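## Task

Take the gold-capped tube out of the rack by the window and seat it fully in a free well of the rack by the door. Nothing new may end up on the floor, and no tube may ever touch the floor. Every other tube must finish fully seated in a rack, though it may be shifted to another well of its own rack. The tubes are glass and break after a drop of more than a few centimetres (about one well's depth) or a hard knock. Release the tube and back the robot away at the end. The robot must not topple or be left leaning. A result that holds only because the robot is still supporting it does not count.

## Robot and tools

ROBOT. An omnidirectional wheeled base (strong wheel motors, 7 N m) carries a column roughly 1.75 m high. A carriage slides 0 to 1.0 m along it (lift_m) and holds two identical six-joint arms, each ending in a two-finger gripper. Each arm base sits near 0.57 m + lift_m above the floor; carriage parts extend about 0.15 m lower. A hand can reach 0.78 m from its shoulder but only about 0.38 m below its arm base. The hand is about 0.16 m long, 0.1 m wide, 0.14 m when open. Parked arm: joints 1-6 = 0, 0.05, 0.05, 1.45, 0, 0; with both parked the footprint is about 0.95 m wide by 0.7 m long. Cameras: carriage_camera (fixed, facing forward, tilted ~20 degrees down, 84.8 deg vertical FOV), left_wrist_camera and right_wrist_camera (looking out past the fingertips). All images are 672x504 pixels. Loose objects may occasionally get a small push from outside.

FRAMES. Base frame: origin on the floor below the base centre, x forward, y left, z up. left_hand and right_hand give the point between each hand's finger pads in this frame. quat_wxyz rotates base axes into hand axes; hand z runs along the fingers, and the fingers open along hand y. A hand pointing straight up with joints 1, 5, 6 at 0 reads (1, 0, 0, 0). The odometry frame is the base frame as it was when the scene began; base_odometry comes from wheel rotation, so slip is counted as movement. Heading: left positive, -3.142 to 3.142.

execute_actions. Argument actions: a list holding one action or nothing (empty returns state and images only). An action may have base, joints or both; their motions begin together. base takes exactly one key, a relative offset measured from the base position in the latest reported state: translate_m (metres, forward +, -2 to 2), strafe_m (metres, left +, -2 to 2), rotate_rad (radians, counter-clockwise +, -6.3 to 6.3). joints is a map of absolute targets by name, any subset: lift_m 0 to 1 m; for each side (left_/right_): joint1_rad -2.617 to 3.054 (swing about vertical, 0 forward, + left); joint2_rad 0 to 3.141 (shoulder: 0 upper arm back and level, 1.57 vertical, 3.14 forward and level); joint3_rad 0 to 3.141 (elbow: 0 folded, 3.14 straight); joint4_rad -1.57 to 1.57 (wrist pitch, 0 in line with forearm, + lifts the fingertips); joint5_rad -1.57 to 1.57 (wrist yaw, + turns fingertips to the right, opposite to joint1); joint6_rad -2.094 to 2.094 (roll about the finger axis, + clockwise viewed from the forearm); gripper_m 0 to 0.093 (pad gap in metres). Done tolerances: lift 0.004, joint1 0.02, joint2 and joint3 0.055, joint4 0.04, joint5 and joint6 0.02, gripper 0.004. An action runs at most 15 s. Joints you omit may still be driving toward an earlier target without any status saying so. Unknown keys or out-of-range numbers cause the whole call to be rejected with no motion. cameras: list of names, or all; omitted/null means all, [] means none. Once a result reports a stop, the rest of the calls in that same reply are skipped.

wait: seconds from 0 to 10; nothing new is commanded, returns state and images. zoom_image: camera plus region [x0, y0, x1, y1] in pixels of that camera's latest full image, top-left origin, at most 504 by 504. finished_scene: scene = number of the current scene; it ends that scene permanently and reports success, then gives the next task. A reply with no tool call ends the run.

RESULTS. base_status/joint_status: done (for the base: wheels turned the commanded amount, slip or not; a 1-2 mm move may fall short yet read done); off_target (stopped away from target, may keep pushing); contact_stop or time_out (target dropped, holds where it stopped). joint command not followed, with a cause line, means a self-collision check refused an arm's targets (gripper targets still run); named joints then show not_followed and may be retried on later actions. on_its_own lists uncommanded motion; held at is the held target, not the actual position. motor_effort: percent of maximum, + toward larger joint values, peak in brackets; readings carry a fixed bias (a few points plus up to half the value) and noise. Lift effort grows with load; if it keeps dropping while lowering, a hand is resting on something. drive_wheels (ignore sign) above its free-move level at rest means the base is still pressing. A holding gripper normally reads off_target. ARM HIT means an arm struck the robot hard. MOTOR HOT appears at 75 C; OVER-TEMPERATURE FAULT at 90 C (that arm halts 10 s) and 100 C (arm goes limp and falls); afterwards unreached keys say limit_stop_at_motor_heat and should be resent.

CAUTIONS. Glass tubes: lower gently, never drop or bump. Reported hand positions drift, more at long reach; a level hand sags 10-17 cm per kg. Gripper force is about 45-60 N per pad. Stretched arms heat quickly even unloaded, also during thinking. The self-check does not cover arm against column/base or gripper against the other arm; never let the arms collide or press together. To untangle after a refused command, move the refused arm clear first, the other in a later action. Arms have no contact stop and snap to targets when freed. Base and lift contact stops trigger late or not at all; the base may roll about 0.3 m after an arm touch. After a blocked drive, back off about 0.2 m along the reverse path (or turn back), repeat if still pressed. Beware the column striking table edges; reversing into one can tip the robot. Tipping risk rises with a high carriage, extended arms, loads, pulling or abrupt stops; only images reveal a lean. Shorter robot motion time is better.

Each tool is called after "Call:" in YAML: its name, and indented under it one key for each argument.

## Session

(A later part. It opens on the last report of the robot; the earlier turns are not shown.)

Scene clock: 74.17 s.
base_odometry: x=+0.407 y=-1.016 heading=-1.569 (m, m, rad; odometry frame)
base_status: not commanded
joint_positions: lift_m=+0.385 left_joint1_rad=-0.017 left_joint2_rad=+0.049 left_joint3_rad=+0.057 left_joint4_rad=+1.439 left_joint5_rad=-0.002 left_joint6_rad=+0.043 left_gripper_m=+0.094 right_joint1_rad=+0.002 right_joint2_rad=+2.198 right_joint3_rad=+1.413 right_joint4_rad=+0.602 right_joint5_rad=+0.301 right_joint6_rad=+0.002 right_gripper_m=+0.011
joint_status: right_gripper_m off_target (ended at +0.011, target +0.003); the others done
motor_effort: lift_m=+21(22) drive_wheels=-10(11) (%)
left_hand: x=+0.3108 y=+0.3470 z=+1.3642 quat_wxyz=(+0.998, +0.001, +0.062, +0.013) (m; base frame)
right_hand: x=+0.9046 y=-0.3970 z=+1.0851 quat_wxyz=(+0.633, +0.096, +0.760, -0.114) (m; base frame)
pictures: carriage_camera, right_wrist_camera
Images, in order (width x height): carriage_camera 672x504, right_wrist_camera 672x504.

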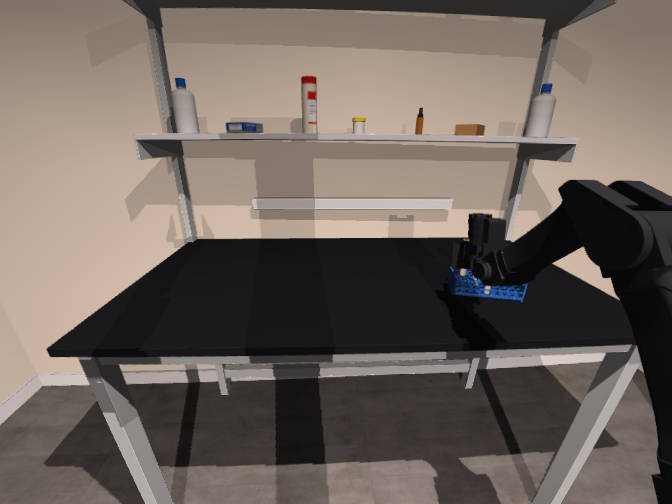

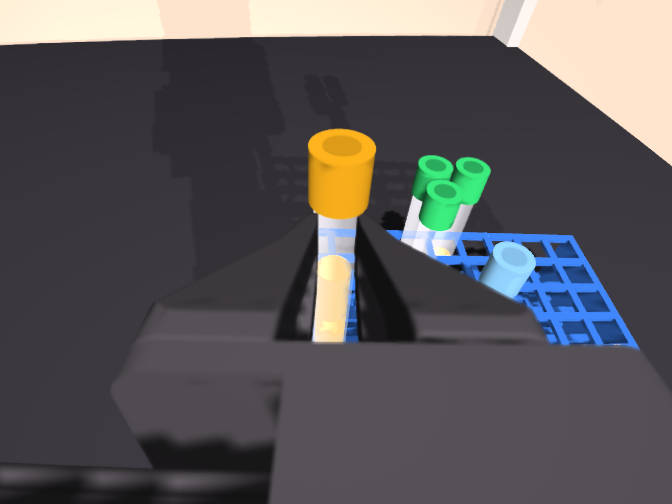

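Call:
execute_actions:
  actions:
    - {"joints":{"lift_m":0.365,"right_gripper_m":0.003}}
  cameras: ["carriage_camera","right_wrist_camera"]

Call:
zoom_image:
  camera: "carriage_camera"
  region: [420,230,540,320]

Scene clock: 74.93 s.
base_odometry: x=+0.407 y=-1.016 heading=-1.569 (m, m, rad; odometry frame)
base_status: not commanded
joint_positions: lift_m=+0.365 left_joint1_rad=-0.017 left_joint2_rad=+0.049 left_joint3_rad=+0.057 left_joint4_rad=+1.439 left_joint5_rad=-0.002 left_joint6_rad=+0.043 left_gripper_m=+0.094 right_joint1_rad=+0.002 right_joint2_rad=+2.193 right_joint3_rad=+1.413 right_joint4_rad=+0.616 right_joint5_rad=+0.301 right_joint6_rad=+0.002 right_gripper_m=+0.011
joint_status: right_gripper_m off_target (ended at +0.011, target +0.003); the others done
motor_effort: lift_m=+21(22) drive_wheels=+9(11) (%)
left_hand: x=+0.3107 y=+0.3470 z=+1.3442 quat_wxyz=(+0.998, +0.001, +0.062, +0.013) (m; base frame)
right_hand: x=+0.9050 y=-0.3970 z=+1.0712 quat_wxyz=(+0.640, +0.097, +0.754, -0.113) (m; base frame)
pictures: carriage_camera, right_wrist_camera
Images, in order (width x height): carriage_camera 672x504, right_wrist_camera 672x504.

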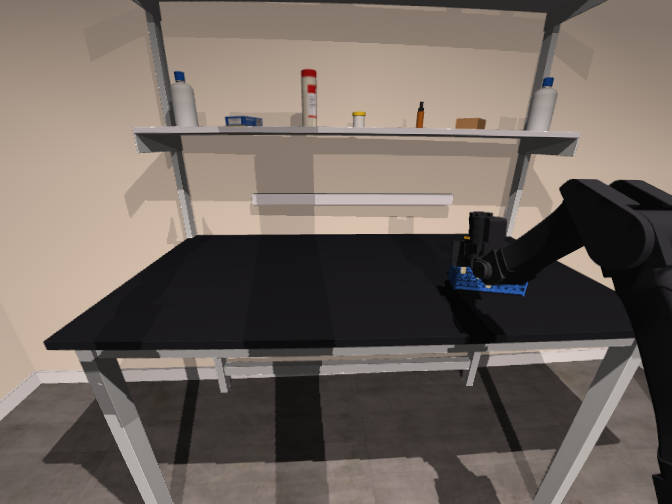

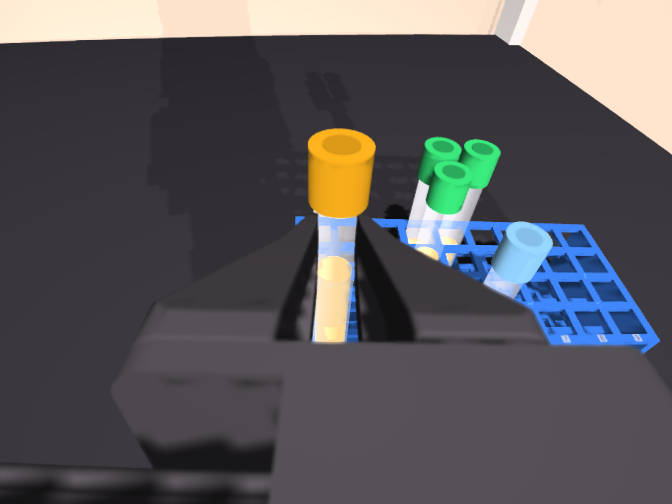

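Region (420, 230, 540, 320) of carriage_camera's 672x504 image, scaled by 4.200, with more detail than that image has; it fills the top 378 rows of this view, and the rest is white.

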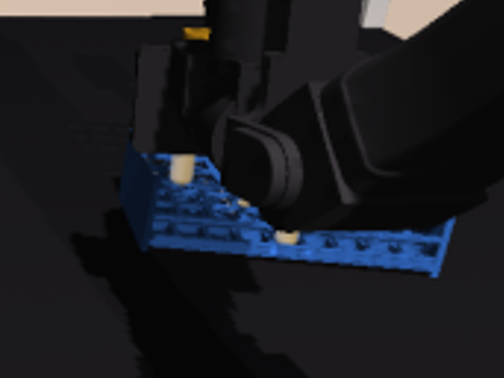

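Call:
execute_actions:
  actions:
    - {"joints":{"lift_m":0.378,"right_gripper_m":0.003}}
  cameras: []

Call:
execute_actions:
  actions:
    - {"base":{"strafe_m":-0.008},"joints":{"right_gripper_m":0.003}}
  cameras: []

Call:
execute_actions:
  actions:
    - {"joints":{"lift_m":0.36,"right_gripper_m":0.003}}
  cameras: ["carriage_camera","right_wrist_camera"]

Call:
zoom_image:
  camera: "carriage_camera"
  region: [420,230,540,320]

Scene clock: 75.93 s.
base_odometry: x=+0.407 y=-1.016 heading=-1.569 (m, m, rad; odometry frame)
base_status: not commanded
joint_positions: lift_m=+0.378 left_joint1_rad=-0.017 left_joint2_rad=+0.049 left_joint3_rad=+0.057 left_joint4_rad=+1.439 left_joint5_rad=-0.002 left_joint6_rad=+0.043 left_gripper_m=+0.094 right_joint1_rad=+0.002 right_joint2_rad=+2.189 right_joint3_rad=+1.413 right_joint4_rad=+0.608 right_joint5_rad=+0.301 right_joint6_rad=+0.002 right_gripper_m=+0.011
joint_status: right_gripper_m off_target (ended at +0.011, target +0.003); the others done
motor_effort: lift_m=+22(27) drive_wheels=+9(9) (%)
left_hand: x=+0.3107 y=+0.3470 z=+1.3571 quat_wxyz=(+0.998, +0.001, +0.062, +0.013) (m; base frame)
right_hand: x=+0.9044 y=-0.3970 z=+1.0846 quat_wxyz=(+0.638, +0.097, +0.755, -0.113) (m; base frame)
pictures: none
No camera images: the call's "cameras" was empty. Leave "cameras" out to get every camera's image.

Scene clock: 76.60 s.
base_odometry: x=+0.400 y=-1.016 heading=-1.568 (m, m, rad; odometry frame)
base_status: done
joint_positions: lift_m=+0.378 left_joint1_rad=-0.017 left_joint2_rad=+0.049 left_joint3_rad=+0.057 left_joint4_rad=+1.439 left_joint5_rad=-0.002 left_joint6_rad=+0.043 left_gripper_m=+0.094 right_joint1_rad=-0.001 right_joint2_rad=+2.189 right_joint3_rad=+1.413 right_joint4_rad=+0.605 right_joint5_rad=+0.301 right_joint6_rad=+0.002 right_gripper_m=+0.011
joint_status: right_gripper_m off_target (ended at +0.011, target +0.003)
motor_effort: lift_m=+22(22) drive_wheels=-8(18) (%)
left_hand: x=+0.3107 y=+0.3470 z=+1.3571 quat_wxyz=(+0.998, +0.001, +0.062, +0.013) (m; base frame)
right_hand: x=+0.9042 y=-0.3989 z=+1.0840 quat_wxyz=(+0.637, +0.098, +0.756, -0.114) (m; base frame)
pictures: none
No camera images: the call's "cameras" was empty. Leave "cameras" out to get every camera's image.

Scene clock: 77.17 s.
base_odometry: x=+0.400 y=-1.016 heading=-1.568 (m, m, rad; odometry frame)
base_status: not commanded
joint_positions: lift_m=+0.360 left_joint1_rad=-0.017 left_joint2_rad=+0.049 left_joint3_rad=+0.057 left_joint4_rad=+1.439 left_joint5_rad=-0.002 left_joint6_rad=+0.043 left_gripper_m=+0.094 right_joint1_rad=-0.001 right_joint2_rad=+2.189 right_joint3_rad=+1.413 right_joint4_rad=+0.626 right_joint5_rad=+0.301 right_joint6_rad=+0.002 right_gripper_m=+0.011
joint_status: right_gripper_m off_target (ended at +0.011, target +0.003); the others done
motor_effort: lift_m=+21(22) drive_wheels=+7(9) (%)
left_hand: x=+0.3107 y=+0.3470 z=+1.3392 quat_wxyz=(+0.998, +0.001, +0.062, +0.013) (m; base frame)
right_hand: x=+0.9050 y=-0.3989 z=+1.0716 quat_wxyz=(+0.645, +0.099, +0.749, -0.113) (m; base frame)
pictures: carriage_camera, right_wrist_camera
Images, in order (width x height): carriage_camera 672x504, right_wrist_camera 672x504.

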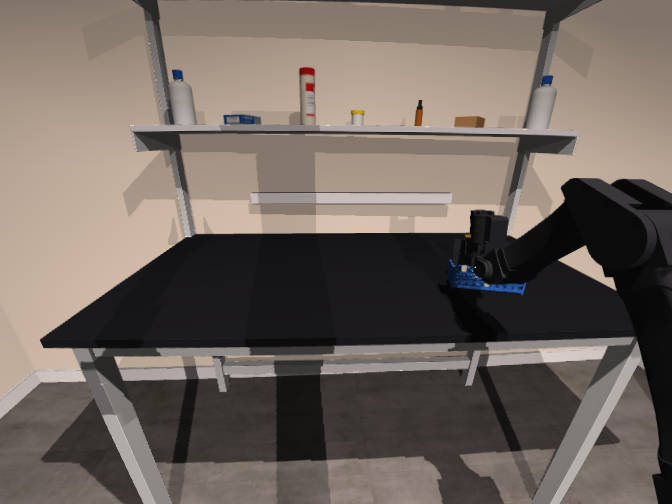

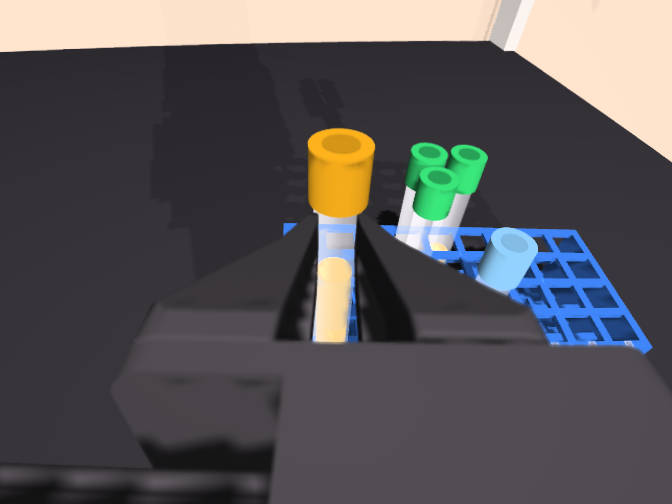

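Region (420, 230, 540, 320) of carriage_camera's 672x504 image, scaled by 4.200, with more detail than that image has; it fills the top 378 rows of this view, and the rest is white.

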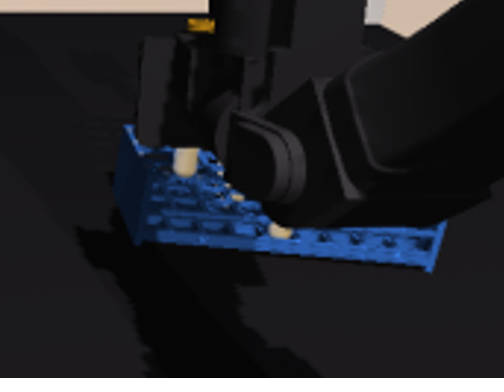

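Call:
execute_actions:
  actions:
    - {"base":{"translate_m":-0.007},"joints":{"lift_m":0.366,"right_gripper_m":0.003}}
  cameras: ["carriage_camera"]

Call:
zoom_image:
  camera: "carriage_camera"
  region: [440,250,500,295]

Scene clock: 78.13 s.
base_odometry: x=+0.400 y=-1.009 heading=-1.567 (m, m, rad; odometry frame)
base_status: done
joint_positions: lift_m=+0.366 left_joint1_rad=-0.017 left_joint2_rad=+0.049 left_joint3_rad=+0.057 left_joint4_rad=+1.439 left_joint5_rad=-0.002 left_joint6_rad=+0.043 left_gripper_m=+0.094 right_joint1_rad=-0.001 right_joint2_rad=+2.190 right_joint3_rad=+1.413 right_joint4_rad=+0.610 right_joint5_rad=+0.301 right_joint6_rad=+0.002 right_gripper_m=+0.011
joint_status: right_gripper_m off_target (ended at +0.011, target +0.003); the others done
motor_effort: lift_m=+23(27) drive_wheels=+4(19) (%)
left_hand: x=+0.3108 y=+0.3470 z=+1.3450 quat_wxyz=(+0.998, +0.001, +0.062, +0.013) (m; base frame)
right_hand: x=+0.9044 y=-0.3986 z=+1.0727 quat_wxyz=(+0.639, +0.098, +0.755, -0.114) (m; base frame)
pictures: carriage_camera
Images, in order (width x height): carriage_camera 672x504.

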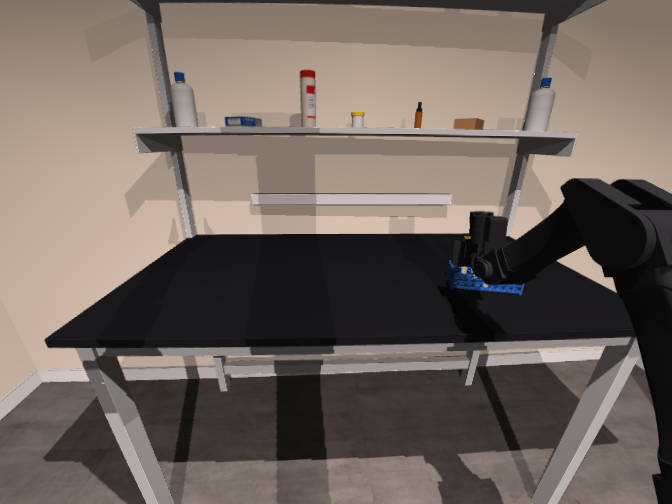

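Region (440, 250, 500, 295) of carriage_camera's 672x504 image, scaled by 8.400, with more detail than that image has; it fills the top 378 rows of this view, and the rest is white.

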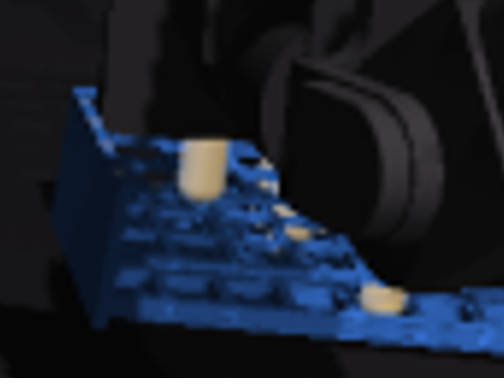

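Call:
execute_actions:
  actions:
    - {"joints":{"lift_m":0.352,"right_gripper_m":0.003}}
  cameras: ["carriage_camera","right_wrist_camera"]

Call:
zoom_image:
  camera: "carriage_camera"
  region: [440,250,500,295]

Scene clock: 78.97 s.
base_odometry: x=+0.400 y=-1.009 heading=-1.567 (m, m, rad; odometry frame)
base_status: not commanded
joint_positions: lift_m=+0.352 left_joint1_rad=-0.017 left_joint2_rad=+0.049 left_joint3_rad=+0.057 left_joint4_rad=+1.438 left_joint5_rad=-0.002 left_joint6_rad=+0.043 left_gripper_m=+0.094 right_joint1_rad=-0.001 right_joint2_rad=+2.195 right_joint3_rad=+1.413 right_joint4_rad=+0.605 right_joint5_rad=+0.301 right_joint6_rad=+0.002 right_gripper_m=+0.011
joint_status: right_gripper_m off_target (ended at +0.011, target +0.003); the others done
motor_effort: lift_m=+21(22) drive_wheels=+4(6) (%)
left_hand: x=+0.3109 y=+0.3470 z=+1.3312 quat_wxyz=(+0.998, +0.001, +0.062, +0.013) (m; base frame)
right_hand: x=+0.9045 y=-0.3986 z=+1.0543 quat_wxyz=(+0.635, +0.097, +0.758, -0.114) (m; base frame)
pictures: carriage_camera, right_wrist_camera
Images, in order (width x height): carriage_camera 672x504, right_wrist_camera 672x504.

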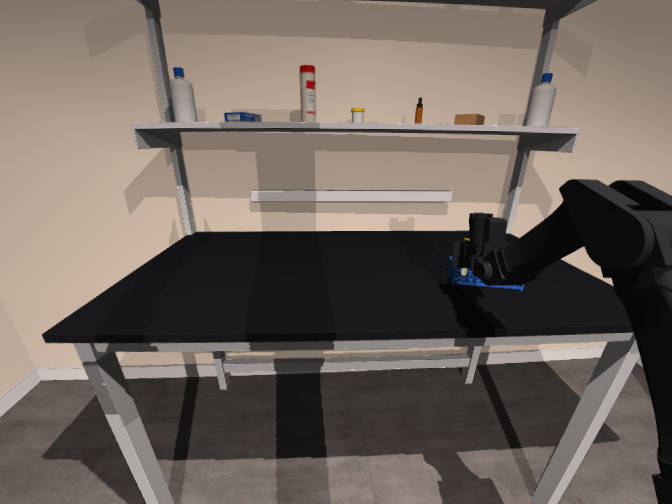

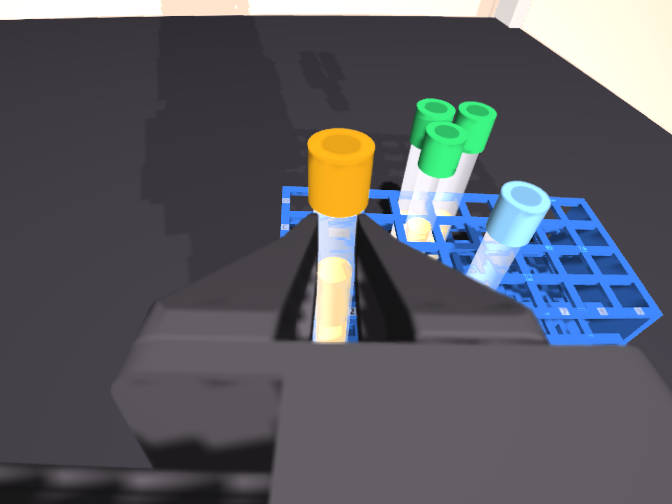

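Region (440, 250, 500, 295) of carriage_camera's 672x504 image, scaled by 8.400, with more detail than that image has; it fills the top 378 rows of this view, and the rest is white.

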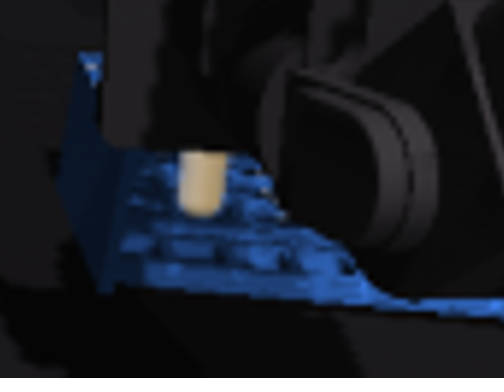

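It went in. Continue down.

Call:
execute_actions:
  actions:
    - {"joints":{"lift_m":0.325,"right_gripper_m":0.003}}
  cameras: ["right_wrist_camera"]

Call:
execute_actions:
  actions:
    - {"joints":{"lift_m":0.312,"right_gripper_m":0.003}}
  cameras: ["carriage_camera","right_wrist_camera"]

Scene clock: 79.83 s.
base_odometry: x=+0.400 y=-1.009 heading=-1.567 (m, m, rad; odometry frame)
base_status: not commanded
joint_positions: lift_m=+0.325 left_joint1_rad=-0.017 left_joint2_rad=+0.049 left_joint3_rad=+0.057 left_joint4_rad=+1.438 left_joint5_rad=-0.002 left_joint6_rad=+0.043 left_gripper_m=+0.094 right_joint1_rad=-0.001 right_joint2_rad=+2.197 right_joint3_rad=+1.413 right_joint4_rad=+0.602 right_joint5_rad=+0.301 right_joint6_rad=+0.002 right_gripper_m=+0.011
joint_status: right_gripper_m off_target (ended at +0.011, target +0.003); the others done
motor_effort: lift_m=+22(22) drive_wheels=-6(6) (%)
left_hand: x=+0.3109 y=+0.3470 z=+1.3041 quat_wxyz=(+0.998, +0.001, +0.062, +0.013) (m; base frame)
right_hand: x=+0.9044 y=-0.3986 z=+1.0256 quat_wxyz=(+0.633, +0.097, +0.760, -0.115) (m; base frame)
pictures: right_wrist_camera
Images, in order (width x height): right_wrist_camera 672x504.

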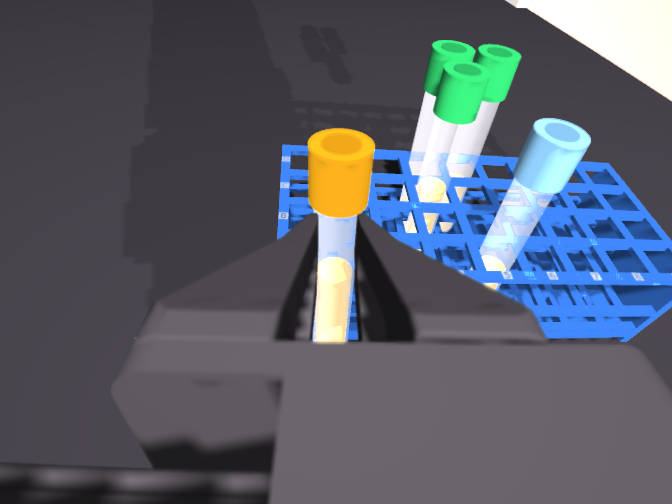

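Scene clock: 80.33 s.
base_odometry: x=+0.400 y=-1.009 heading=-1.567 (m, m, rad; odometry frame)
base_status: not commanded
joint_positions: lift_m=+0.312 left_joint1_rad=-0.017 left_joint2_rad=+0.049 left_joint3_rad=+0.057 left_joint4_rad=+1.438 left_joint5_rad=-0.002 left_joint6_rad=+0.043 left_gripper_m=+0.094 right_joint1_rad=-0.001 right_joint2_rad=+2.195 right_joint3_rad=+1.413 right_joint4_rad=+0.610 right_joint5_rad=+0.301 right_joint6_rad=+0.002 right_gripper_m=+0.011
joint_status: right_gripper_m off_target (ended at +0.011, target +0.003); the others done
motor_effort: lift_m=+22(22) drive_wheels=-6(6) (%)
left_hand: x=+0.3110 y=+0.3470 z=+1.2911 quat_wxyz=(+0.998, +0.001, +0.062, +0.013) (m; base frame)
right_hand: x=+0.9047 y=-0.3986 z=+1.0161 quat_wxyz=(+0.637, +0.098, +0.756, -0.114) (m; base frame)
pictures: carriage_camera, right_wrist_camera
Images, in order (width x height): carriage_camera 672x504, right_wrist_camera 672x504.

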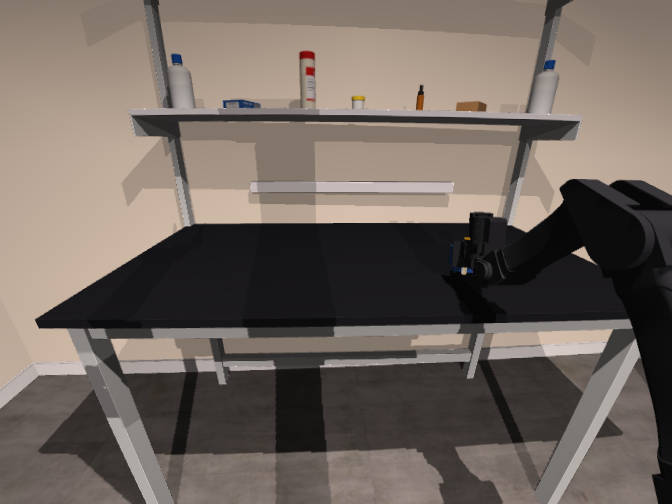

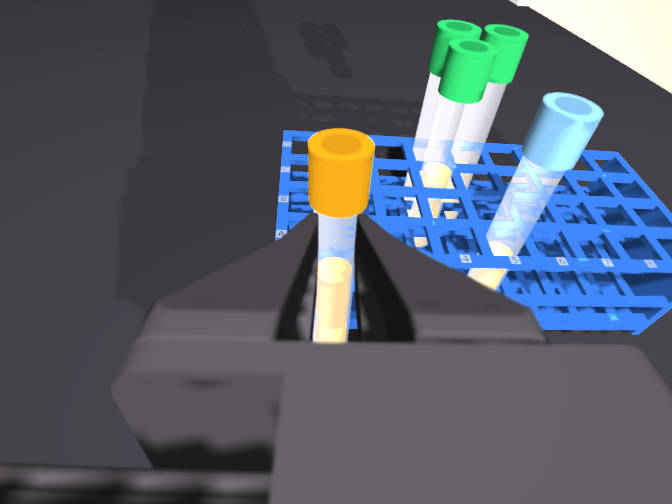

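Call:
execute_actions:
  actions:
    - {"joints":{"lift_m":0.318,"right_gripper_m":0.03}}
  cameras: []

Call:
execute_actions:
  actions:
    - {"base":{"translate_m":-0.12}}

Scene clock: 81.03 s.
base_odometry: x=+0.400 y=-1.009 heading=-1.567 (m, m, rad; odometry frame)
base_status: not commanded
joint_positions: lift_m=+0.318 left_joint1_rad=-0.017 left_joint2_rad=+0.049 left_joint3_rad=+0.057 left_joint4_rad=+1.438 left_joint5_rad=-0.002 left_joint6_rad=+0.043 left_gripper_m=+0.094 right_joint1_rad=-0.001 right_joint2_rad=+2.193 right_joint3_rad=+1.413 right_joint4_rad=+0.610 right_joint5_rad=+0.301 right_joint6_rad=+0.002 right_gripper_m=+0.030
joint_status: all done
motor_effort: lift_m=+23(27) drive_wheels=+4(6) (%)
left_hand: x=+0.3110 y=+0.3470 z=+1.2970 quat_wxyz=(+0.998, +0.001, +0.062, +0.013) (m; base frame)
right_hand: x=+0.9046 y=-0.3986 z=+1.0231 quat_wxyz=(+0.638, +0.098, +0.755, -0.114) (m; base frame)
pictures: none
No camera images: the call's "cameras" was empty. Leave "cameras" out to get every camera's image.

Scene clock: 82.70 s.
base_odometry: x=+0.400 y=-0.889 heading=-1.566 (m, m, rad; odometry frame)
base_status: done
joint_positions: lift_m=+0.318 left_joint1_rad=-0.017 left_joint2_rad=+0.049 left_joint3_rad=+0.057 left_joint4_rad=+1.437 left_joint5_rad=-0.002 left_joint6_rad=+0.043 left_gripper_m=+0.094 right_joint1_rad=-0.001 right_joint2_rad=+2.193 right_joint3_rad=+1.413 right_joint4_rad=+0.611 right_joint5_rad=+0.301 right_joint6_rad=+0.002 right_gripper_m=+0.030
joint_status: not commanded
motor_effort: lift_m=+23(23) drive_wheels=+11(18) (%)
left_hand: x=+0.3111 y=+0.3470 z=+1.2970 quat_wxyz=(+0.998, +0.001, +0.063, +0.013) (m; base frame)
right_hand: x=+0.9046 y=-0.3984 z=+1.0233 quat_wxyz=(+0.638, +0.098, +0.755, -0.114) (m; base frame)
pictures: carriage_camera, left_wrist_camera, right_wrist_camera
Images, in order (width x height): carriage_camera 672x504, left_wrist_camera 672x504, right_wrist_camera 672x504.

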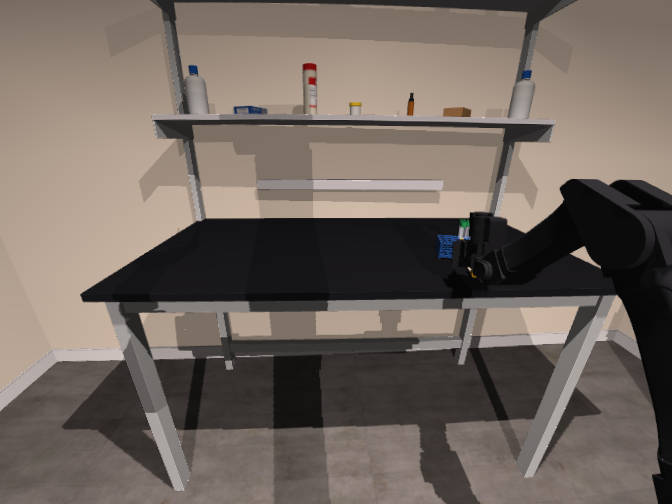

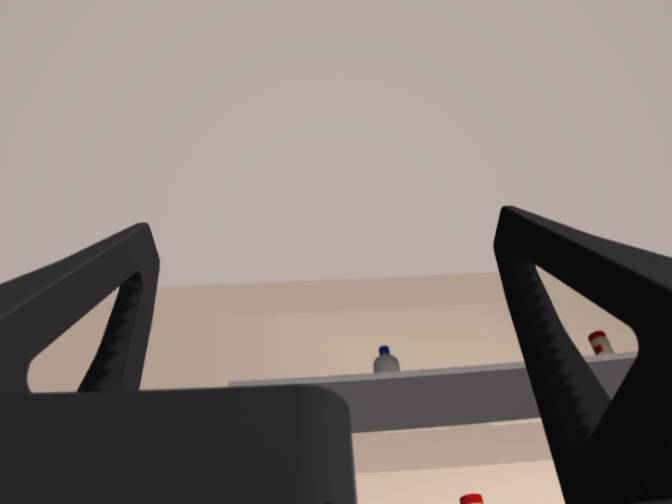

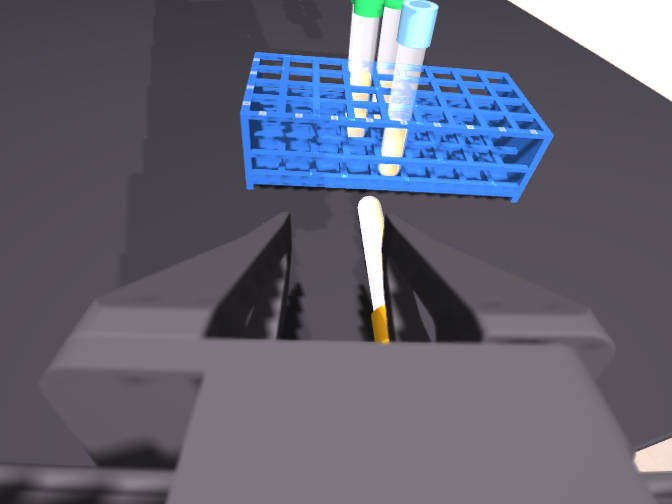

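Call:
execute_actions:
  actions:
    - {"joints":{"lift_m":0.5,"right_gripper_m":0.05}}
  cameras: []

Call:
execute_actions:
  actions:
    - {"base":{"translate_m":0.3},"joints":{"right_joint2_rad":1.9,"right_joint3_rad":1.5,"right_joint4_rad":-1.17,"right_joint5_rad":0}}
  cameras: ["carriage_camera","right_wrist_camera"]

Scene clock: 84.60 s.
base_odometry: x=+0.400 y=-0.889 heading=-1.566 (m, m, rad; odometry frame)
base_status: not commanded
joint_positions: lift_m=+0.500 left_joint1_rad=-0.017 left_joint2_rad=+0.049 left_joint3_rad=+0.057 left_joint4_rad=+1.437 left_joint5_rad=-0.002 left_joint6_rad=+0.043 left_gripper_m=+0.094 right_joint1_rad=-0.001 right_joint2_rad=+2.188 right_joint3_rad=+1.413 right_joint4_rad=+0.615 right_joint5_rad=+0.301 right_joint6_rad=+0.002 right_gripper_m=+0.050
joint_status: all done
motor_effort: lift_m=+23(27) drive_wheels=+12(12) (%)
left_hand: x=+0.3111 y=+0.3470 z=+1.4790 quat_wxyz=(+0.998, +0.001, +0.063, +0.013) (m; base frame)
right_hand: x=+0.9046 y=-0.3984 z=+1.2093 quat_wxyz=(+0.641, +0.098, +0.752, -0.113) (m; base frame)
pictures: none
No camera images: the call's "cameras" was empty. Leave "cameras" out to get every camera's image.

Scene clock: 87.17 s.
base_odometry: x=+0.402 y=-1.189 heading=-1.564 (m, m, rad; odometry frame)
base_status: done
joint_positions: lift_m=+0.500 left_joint1_rad=-0.017 left_joint2_rad=+0.049 left_joint3_rad=+0.057 left_joint4_rad=+1.438 left_joint5_rad=-0.002 left_joint6_rad=+0.043 left_gripper_m=+0.094 right_joint1_rad=-0.001 right_joint2_rad=+1.890 right_joint3_rad=+1.512 right_joint4_rad=-1.162 right_joint5_rad=+0.005 right_joint6_rad=+0.002 right_gripper_m=+0.050
joint_status: all done
motor_effort: lift_m=+23(23) drive_wheels=-14(26) (%)
left_hand: x=+0.3110 y=+0.3470 z=+1.4790 quat_wxyz=(+0.998, +0.001, +0.062, +0.013) (m; base frame)
right_hand: x=+0.6399 y=-0.3484 z=+1.1303 quat_wxyz=(+0.016, +0.002, +1.000, -0.003) (m; base frame)
pictures: carriage_camera, right_wrist_camera
Images, in order (width x height): carriage_camera 672x504, right_wrist_camera 672x504.

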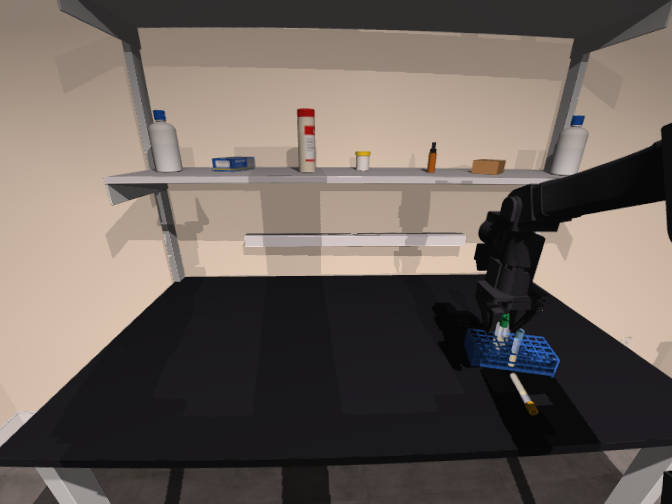

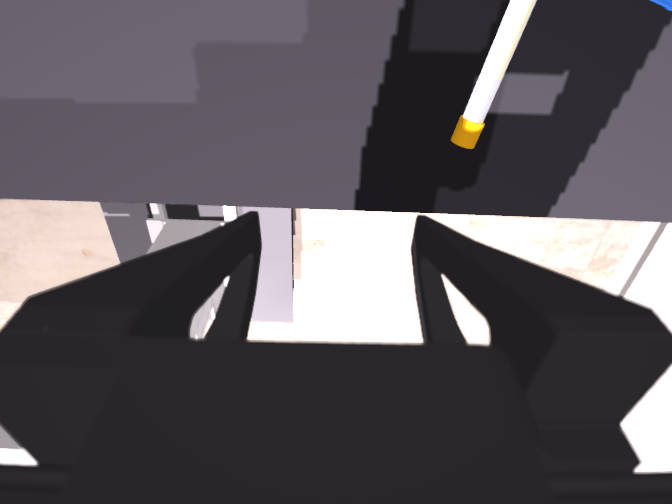

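Call:
execute_actions:
  actions:
    - {"base":{"translate_m":-0.045},"joints":{"right_joint6_rad":0.33}}
  cameras: []

Call:
execute_actions:
  actions:
    - {"base":{"strafe_m":-0.093},"joints":{"lift_m":0.38}}
  cameras: ["carriage_camera","right_wrist_camera"]

Scene clock: 88.70 s.
base_odometry: x=+0.401 y=-1.144 heading=-1.564 (m, m, rad; odometry frame)
base_status: done
joint_positions: lift_m=+0.500 left_joint1_rad=-0.017 left_joint2_rad=+0.049 left_joint3_rad=+0.057 left_joint4_rad=+1.438 left_joint5_rad=-0.002 left_joint6_rad=+0.043 left_gripper_m=+0.094 right_joint1_rad=-0.001 right_joint2_rad=+1.890 right_joint3_rad=+1.512 right_joint4_rad=-1.166 right_joint5_rad=+0.005 right_joint6_rad=+0.321 right_gripper_m=+0.050
joint_status: all done
motor_effort: lift_m=+23(23) drive_wheels=+2(23) (%)
left_hand: x=+0.3110 y=+0.3470 z=+1.4790 quat_wxyz=(+0.998, +0.001, +0.062, +0.013) (m; base frame)
right_hand: x=+0.6388 y=-0.3483 z=+1.1302 quat_wxyz=(+0.013, +0.160, +0.987, +0.000) (m; base frame)
pictures: none
No camera images: the call's "cameras" was empty. Leave "cameras" out to get every camera's image.

Scene clock: 90.27 s.
base_odometry: x=+0.308 y=-1.145 heading=-1.563 (m, m, rad; odometry frame)
base_status: done
joint_positions: lift_m=+0.380 left_joint1_rad=-0.017 left_joint2_rad=+0.049 left_joint3_rad=+0.057 left_joint4_rad=+1.438 left_joint5_rad=-0.002 left_joint6_rad=+0.043 left_gripper_m=+0.094 right_joint1_rad=+0.000 right_joint2_rad=+1.892 right_joint3_rad=+1.512 right_joint4_rad=-1.168 right_joint5_rad=+0.004 right_joint6_rad=+0.321 right_gripper_m=+0.050
joint_status: all done
motor_effort: lift_m=+22(22) drive_wheels=+3(14) (%)
left_hand: x=+0.3110 y=+0.3470 z=+1.3591 quat_wxyz=(+0.998, +0.001, +0.062, +0.013) (m; base frame)
right_hand: x=+0.6383 y=-0.3479 z=+1.0097 quat_wxyz=(+0.012, +0.160, +0.987, +0.000) (m; base frame)
pictures: carriage_camera, right_wrist_camera
Images, in order (width x height): carriage_camera 672x504, right_wrist_camera 672x504.

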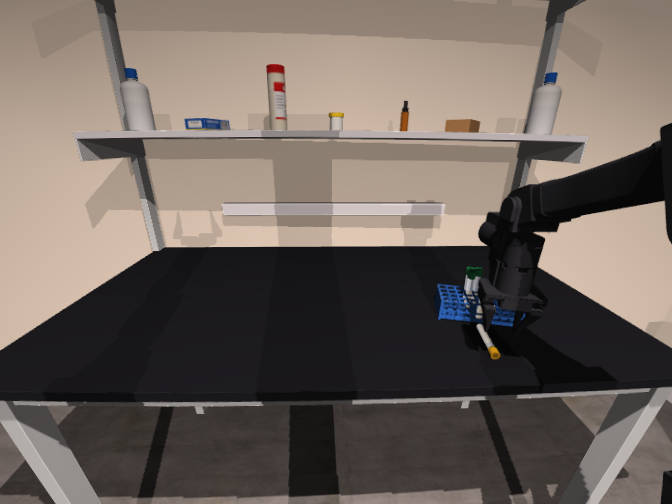

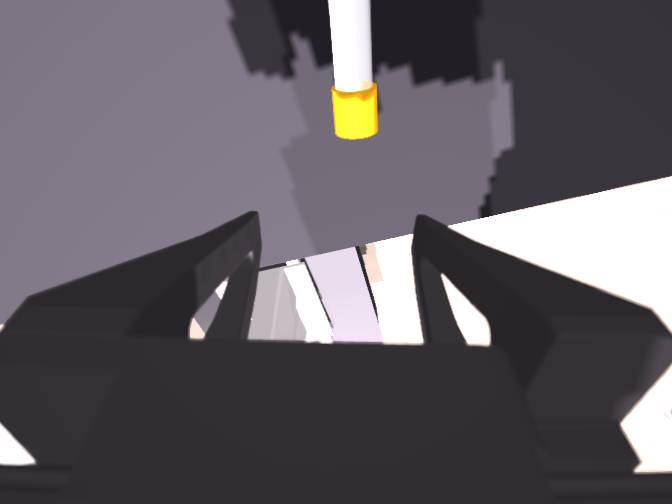

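Call:
execute_actions:
  actions:
    - {"base":{"translate_m":0.01},"joints":{"lift_m":0.338}}
  cameras: ["right_wrist_camera"]

Scene clock: 91.13 s.
base_odometry: x=+0.308 y=-1.155 heading=-1.564 (m, m, rad; odometry frame)
base_status: done
joint_positions: lift_m=+0.338 left_joint1_rad=-0.017 left_joint2_rad=+0.049 left_joint3_rad=+0.057 left_joint4_rad=+1.438 left_joint5_rad=-0.002 left_joint6_rad=+0.043 left_gripper_m=+0.094 right_joint1_rad=+0.000 right_joint2_rad=+1.897 right_joint3_rad=+1.512 right_joint4_rad=-1.167 right_joint5_rad=+0.004 right_joint6_rad=+0.321 right_gripper_m=+0.050
joint_status: all done
motor_effort: lift_m=+21(22) drive_wheels=+6(10) (%)
left_hand: x=+0.3110 y=+0.3470 z=+1.3172 quat_wxyz=(+0.998, +0.001, +0.062, +0.013) (m; base frame)
right_hand: x=+0.6383 y=-0.3479 z=+0.9660 quat_wxyz=(+0.009, +0.160, +0.987, +0.000) (m; base frame)
pictures: right_wrist_camera
Images, in order (width x height): right_wrist_camera 672x504.

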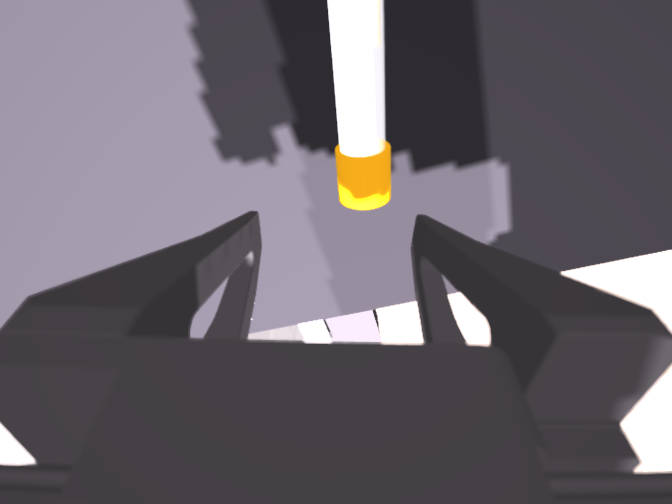

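Call:
execute_actions:
  actions:
    - {"base":{"translate_m":0.008},"joints":{"lift_m":0.316}}
  cameras: ["right_wrist_camera"]

Call:
execute_actions:
  actions:
    - {"joints":{"right_gripper_m":0.005}}
  cameras: ["right_wrist_camera"]

Scene clock: 92.33 s.
base_odometry: x=+0.308 y=-1.162 heading=-1.565 (m, m, rad; odometry frame)
base_status: done
joint_positions: lift_m=+0.316 left_joint1_rad=-0.017 left_joint2_rad=+0.049 left_joint3_rad=+0.057 left_joint4_rad=+1.439 left_joint5_rad=-0.002 left_joint6_rad=+0.043 left_gripper_m=+0.094 right_joint1_rad=+0.000 right_joint2_rad=+1.899 right_joint3_rad=+1.512 right_joint4_rad=-1.167 right_joint5_rad=+0.003 right_joint6_rad=+0.321 right_gripper_m=+0.050
joint_status: all done
motor_effort: lift_m=+22(22) drive_wheels=+7(13) (%)
left_hand: x=+0.3108 y=+0.3470 z=+1.2951 quat_wxyz=(+0.998, +0.001, +0.062, +0.013) (m; base frame)
right_hand: x=+0.6382 y=-0.3478 z=+0.9432 quat_wxyz=(+0.008, +0.160, +0.987, +0.000) (m; base frame)
pictures: right_wrist_camera
Images, in order (width x height): right_wrist_camera 672x504.

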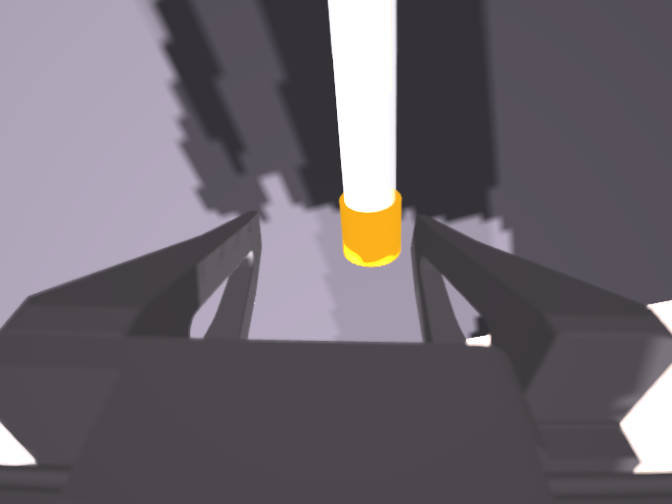

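Scene clock: 92.93 s.
base_odometry: x=+0.308 y=-1.162 heading=-1.565 (m, m, rad; odometry frame)
base_status: not commanded
joint_positions: lift_m=+0.316 left_joint1_rad=-0.017 left_joint2_rad=+0.049 left_joint3_rad=+0.057 left_joint4_rad=+1.439 left_joint5_rad=-0.002 left_joint6_rad=+0.043 left_gripper_m=+0.094 right_joint1_rad=+0.000 right_joint2_rad=+1.899 right_joint3_rad=+1.512 right_joint4_rad=-1.167 right_joint5_rad=+0.003 right_joint6_rad=+0.321 right_gripper_m=+0.016
joint_status: right_gripper_m off_target (ended at +0.016, target +0.005)
motor_effort: lift_m=+22(22) drive_wheels=+7(7) (%)
left_hand: x=+0.3108 y=+0.3470 z=+1.2951 quat_wxyz=(+0.998, +0.001, +0.062, +0.013) (m; base frame)
right_hand: x=+0.6382 y=-0.3478 z=+0.9432 quat_wxyz=(+0.008, +0.160, +0.987, +0.000) (m; base frame)
pictures: right_wrist_camera
Images, in order (width x height): right_wrist_camera 672x504.

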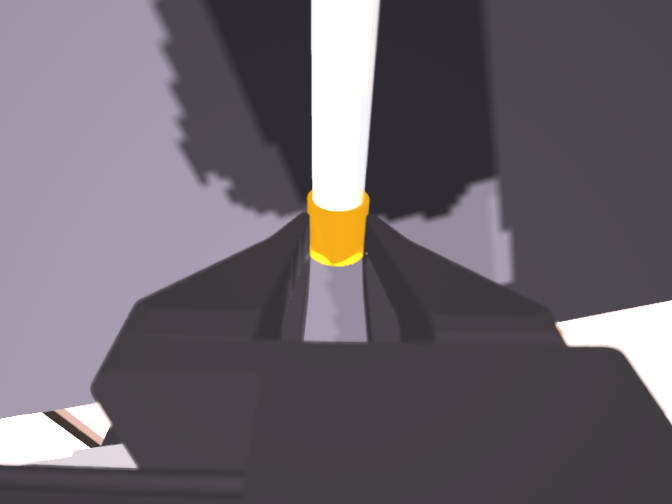

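Call:
execute_actions:
  actions:
    - {"joints":{"lift_m":0.6,"right_gripper_m":0.005}}
  cameras: ["right_wrist_camera"]

Call:
execute_actions:
  actions:
    - {"joints":{"right_joint6_rad":1.57,"right_joint5_rad":1.55,"right_gripper_m":0.005}}

Scene clock: 94.87 s.
base_odometry: x=+0.308 y=-1.162 heading=-1.565 (m, m, rad; odometry frame)
base_status: not commanded
joint_positions: lift_m=+0.600 left_joint1_rad=-0.017 left_joint2_rad=+0.049 left_joint3_rad=+0.057 left_joint4_rad=+1.439 left_joint5_rad=-0.002 left_joint6_rad=+0.043 left_gripper_m=+0.094 right_joint1_rad=+0.000 right_joint2_rad=+1.895 right_joint3_rad=+1.512 right_joint4_rad=-1.168 right_joint5_rad=+0.003 right_joint6_rad=+0.321 right_gripper_m=+0.016
joint_status: right_gripper_m off_target (ended at +0.016, target +0.005); the others done
motor_effort: lift_m=+23(28) drive_wheels=+7(7) (%)
left_hand: x=+0.3108 y=+0.3470 z=+1.5790 quat_wxyz=(+0.998, +0.001, +0.062, +0.013) (m; base frame)
right_hand: x=+0.6382 y=-0.3478 z=+1.2285 quat_wxyz=(+0.010, +0.160, +0.987, +0.000) (m; base frame)
pictures: right_wrist_camera
Images, in order (width x height): right_wrist_camera 672x504.

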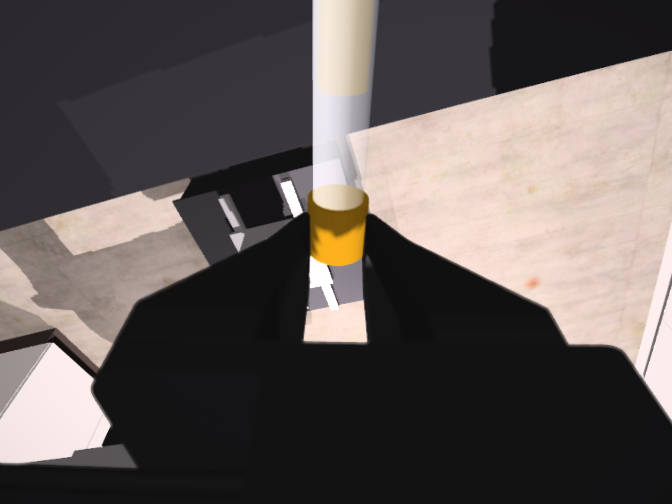

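Scene clock: 96.60 s.
base_odometry: x=+0.308 y=-1.162 heading=-1.565 (m, m, rad; odometry frame)
base_status: not commanded
joint_positions: lift_m=+0.600 left_joint1_rad=-0.017 left_joint2_rad=+0.049 left_joint3_rad=+0.057 left_joint4_rad=+1.439 left_joint5_rad=-0.002 left_joint6_rad=+0.043 left_gripper_m=+0.094 right_joint1_rad=+0.000 right_joint2_rad=+1.894 right_joint3_rad=+1.512 right_joint4_rad=-1.166 right_joint5_rad=+1.310 right_joint6_rad=+1.468 right_gripper_m=+0.016
joint_status: right_joint5_rad not_followed (moved +1.307 of +1.547); right_joint6_rad not_followed (moved +1.146 of +1.249); right_gripper_m off_target (ended at +0.016, target +0.005)
motor_effort: lift_m=+23(23) drive_wheels=+7(7) (%)
left_hand: x=+0.3108 y=+0.3470 z=+1.5790 quat_wxyz=(+0.998, +0.001, +0.062, +0.013) (m; base frame)
right_hand: x=+0.6357 y=-0.5133 z=+1.3566 quat_wxyz=(+0.415, +0.536, +0.584, -0.446) (m; base frame)
pictures: carriage_camera, left_wrist_camera, right_wrist_camera
joint command not followed: on one or more control steps a check withheld the commanded joint targets of the right arm, and it was not sent them on those steps. On the call's last step the targets were still withheld.
cause: the commanded joint targets would bring two parts of the arm too close to each other (its wrist (the part past joint 4) and its wrist camera, with right_joint5_rad and right_joint6_rad between them); next, command targets that bring no two parts of the arm closer together.
Images, in order (width x height): carriage_camera 672x504, left_wrist_camera 672x504, right_wrist_camera 672x504.

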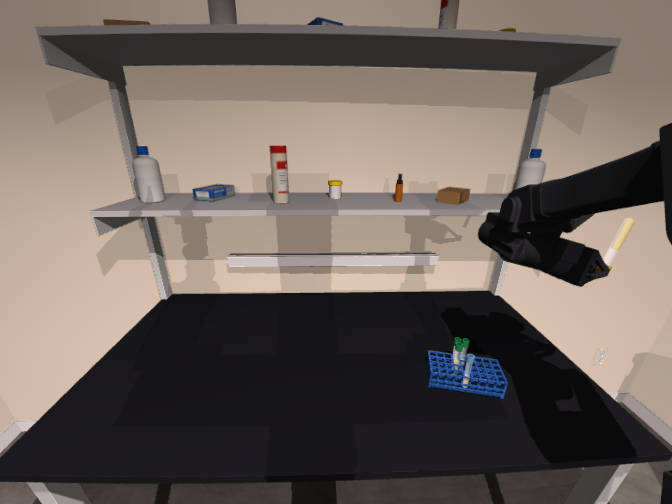

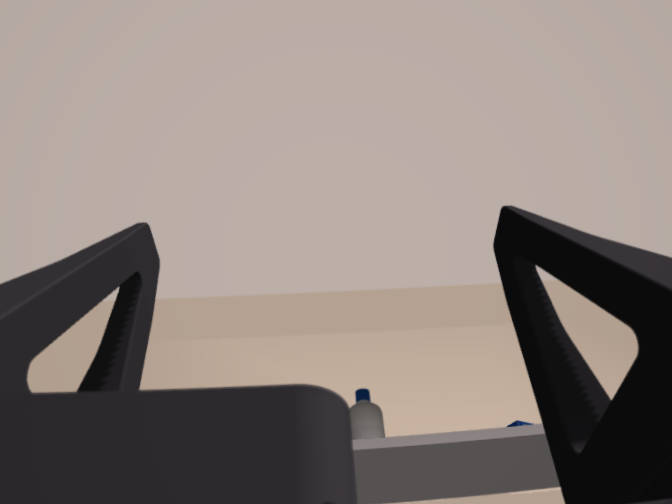

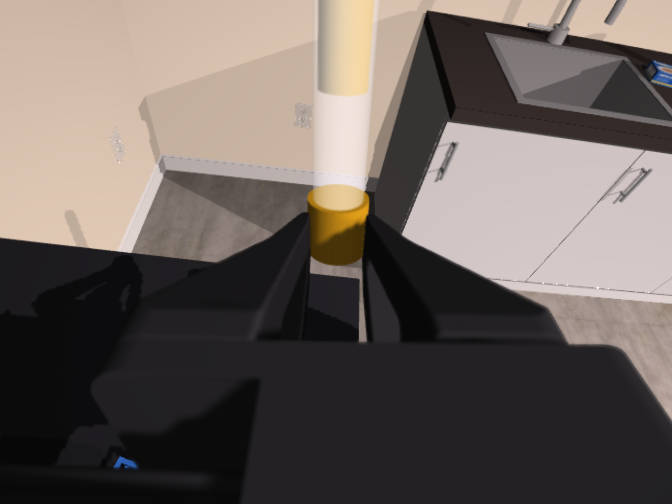

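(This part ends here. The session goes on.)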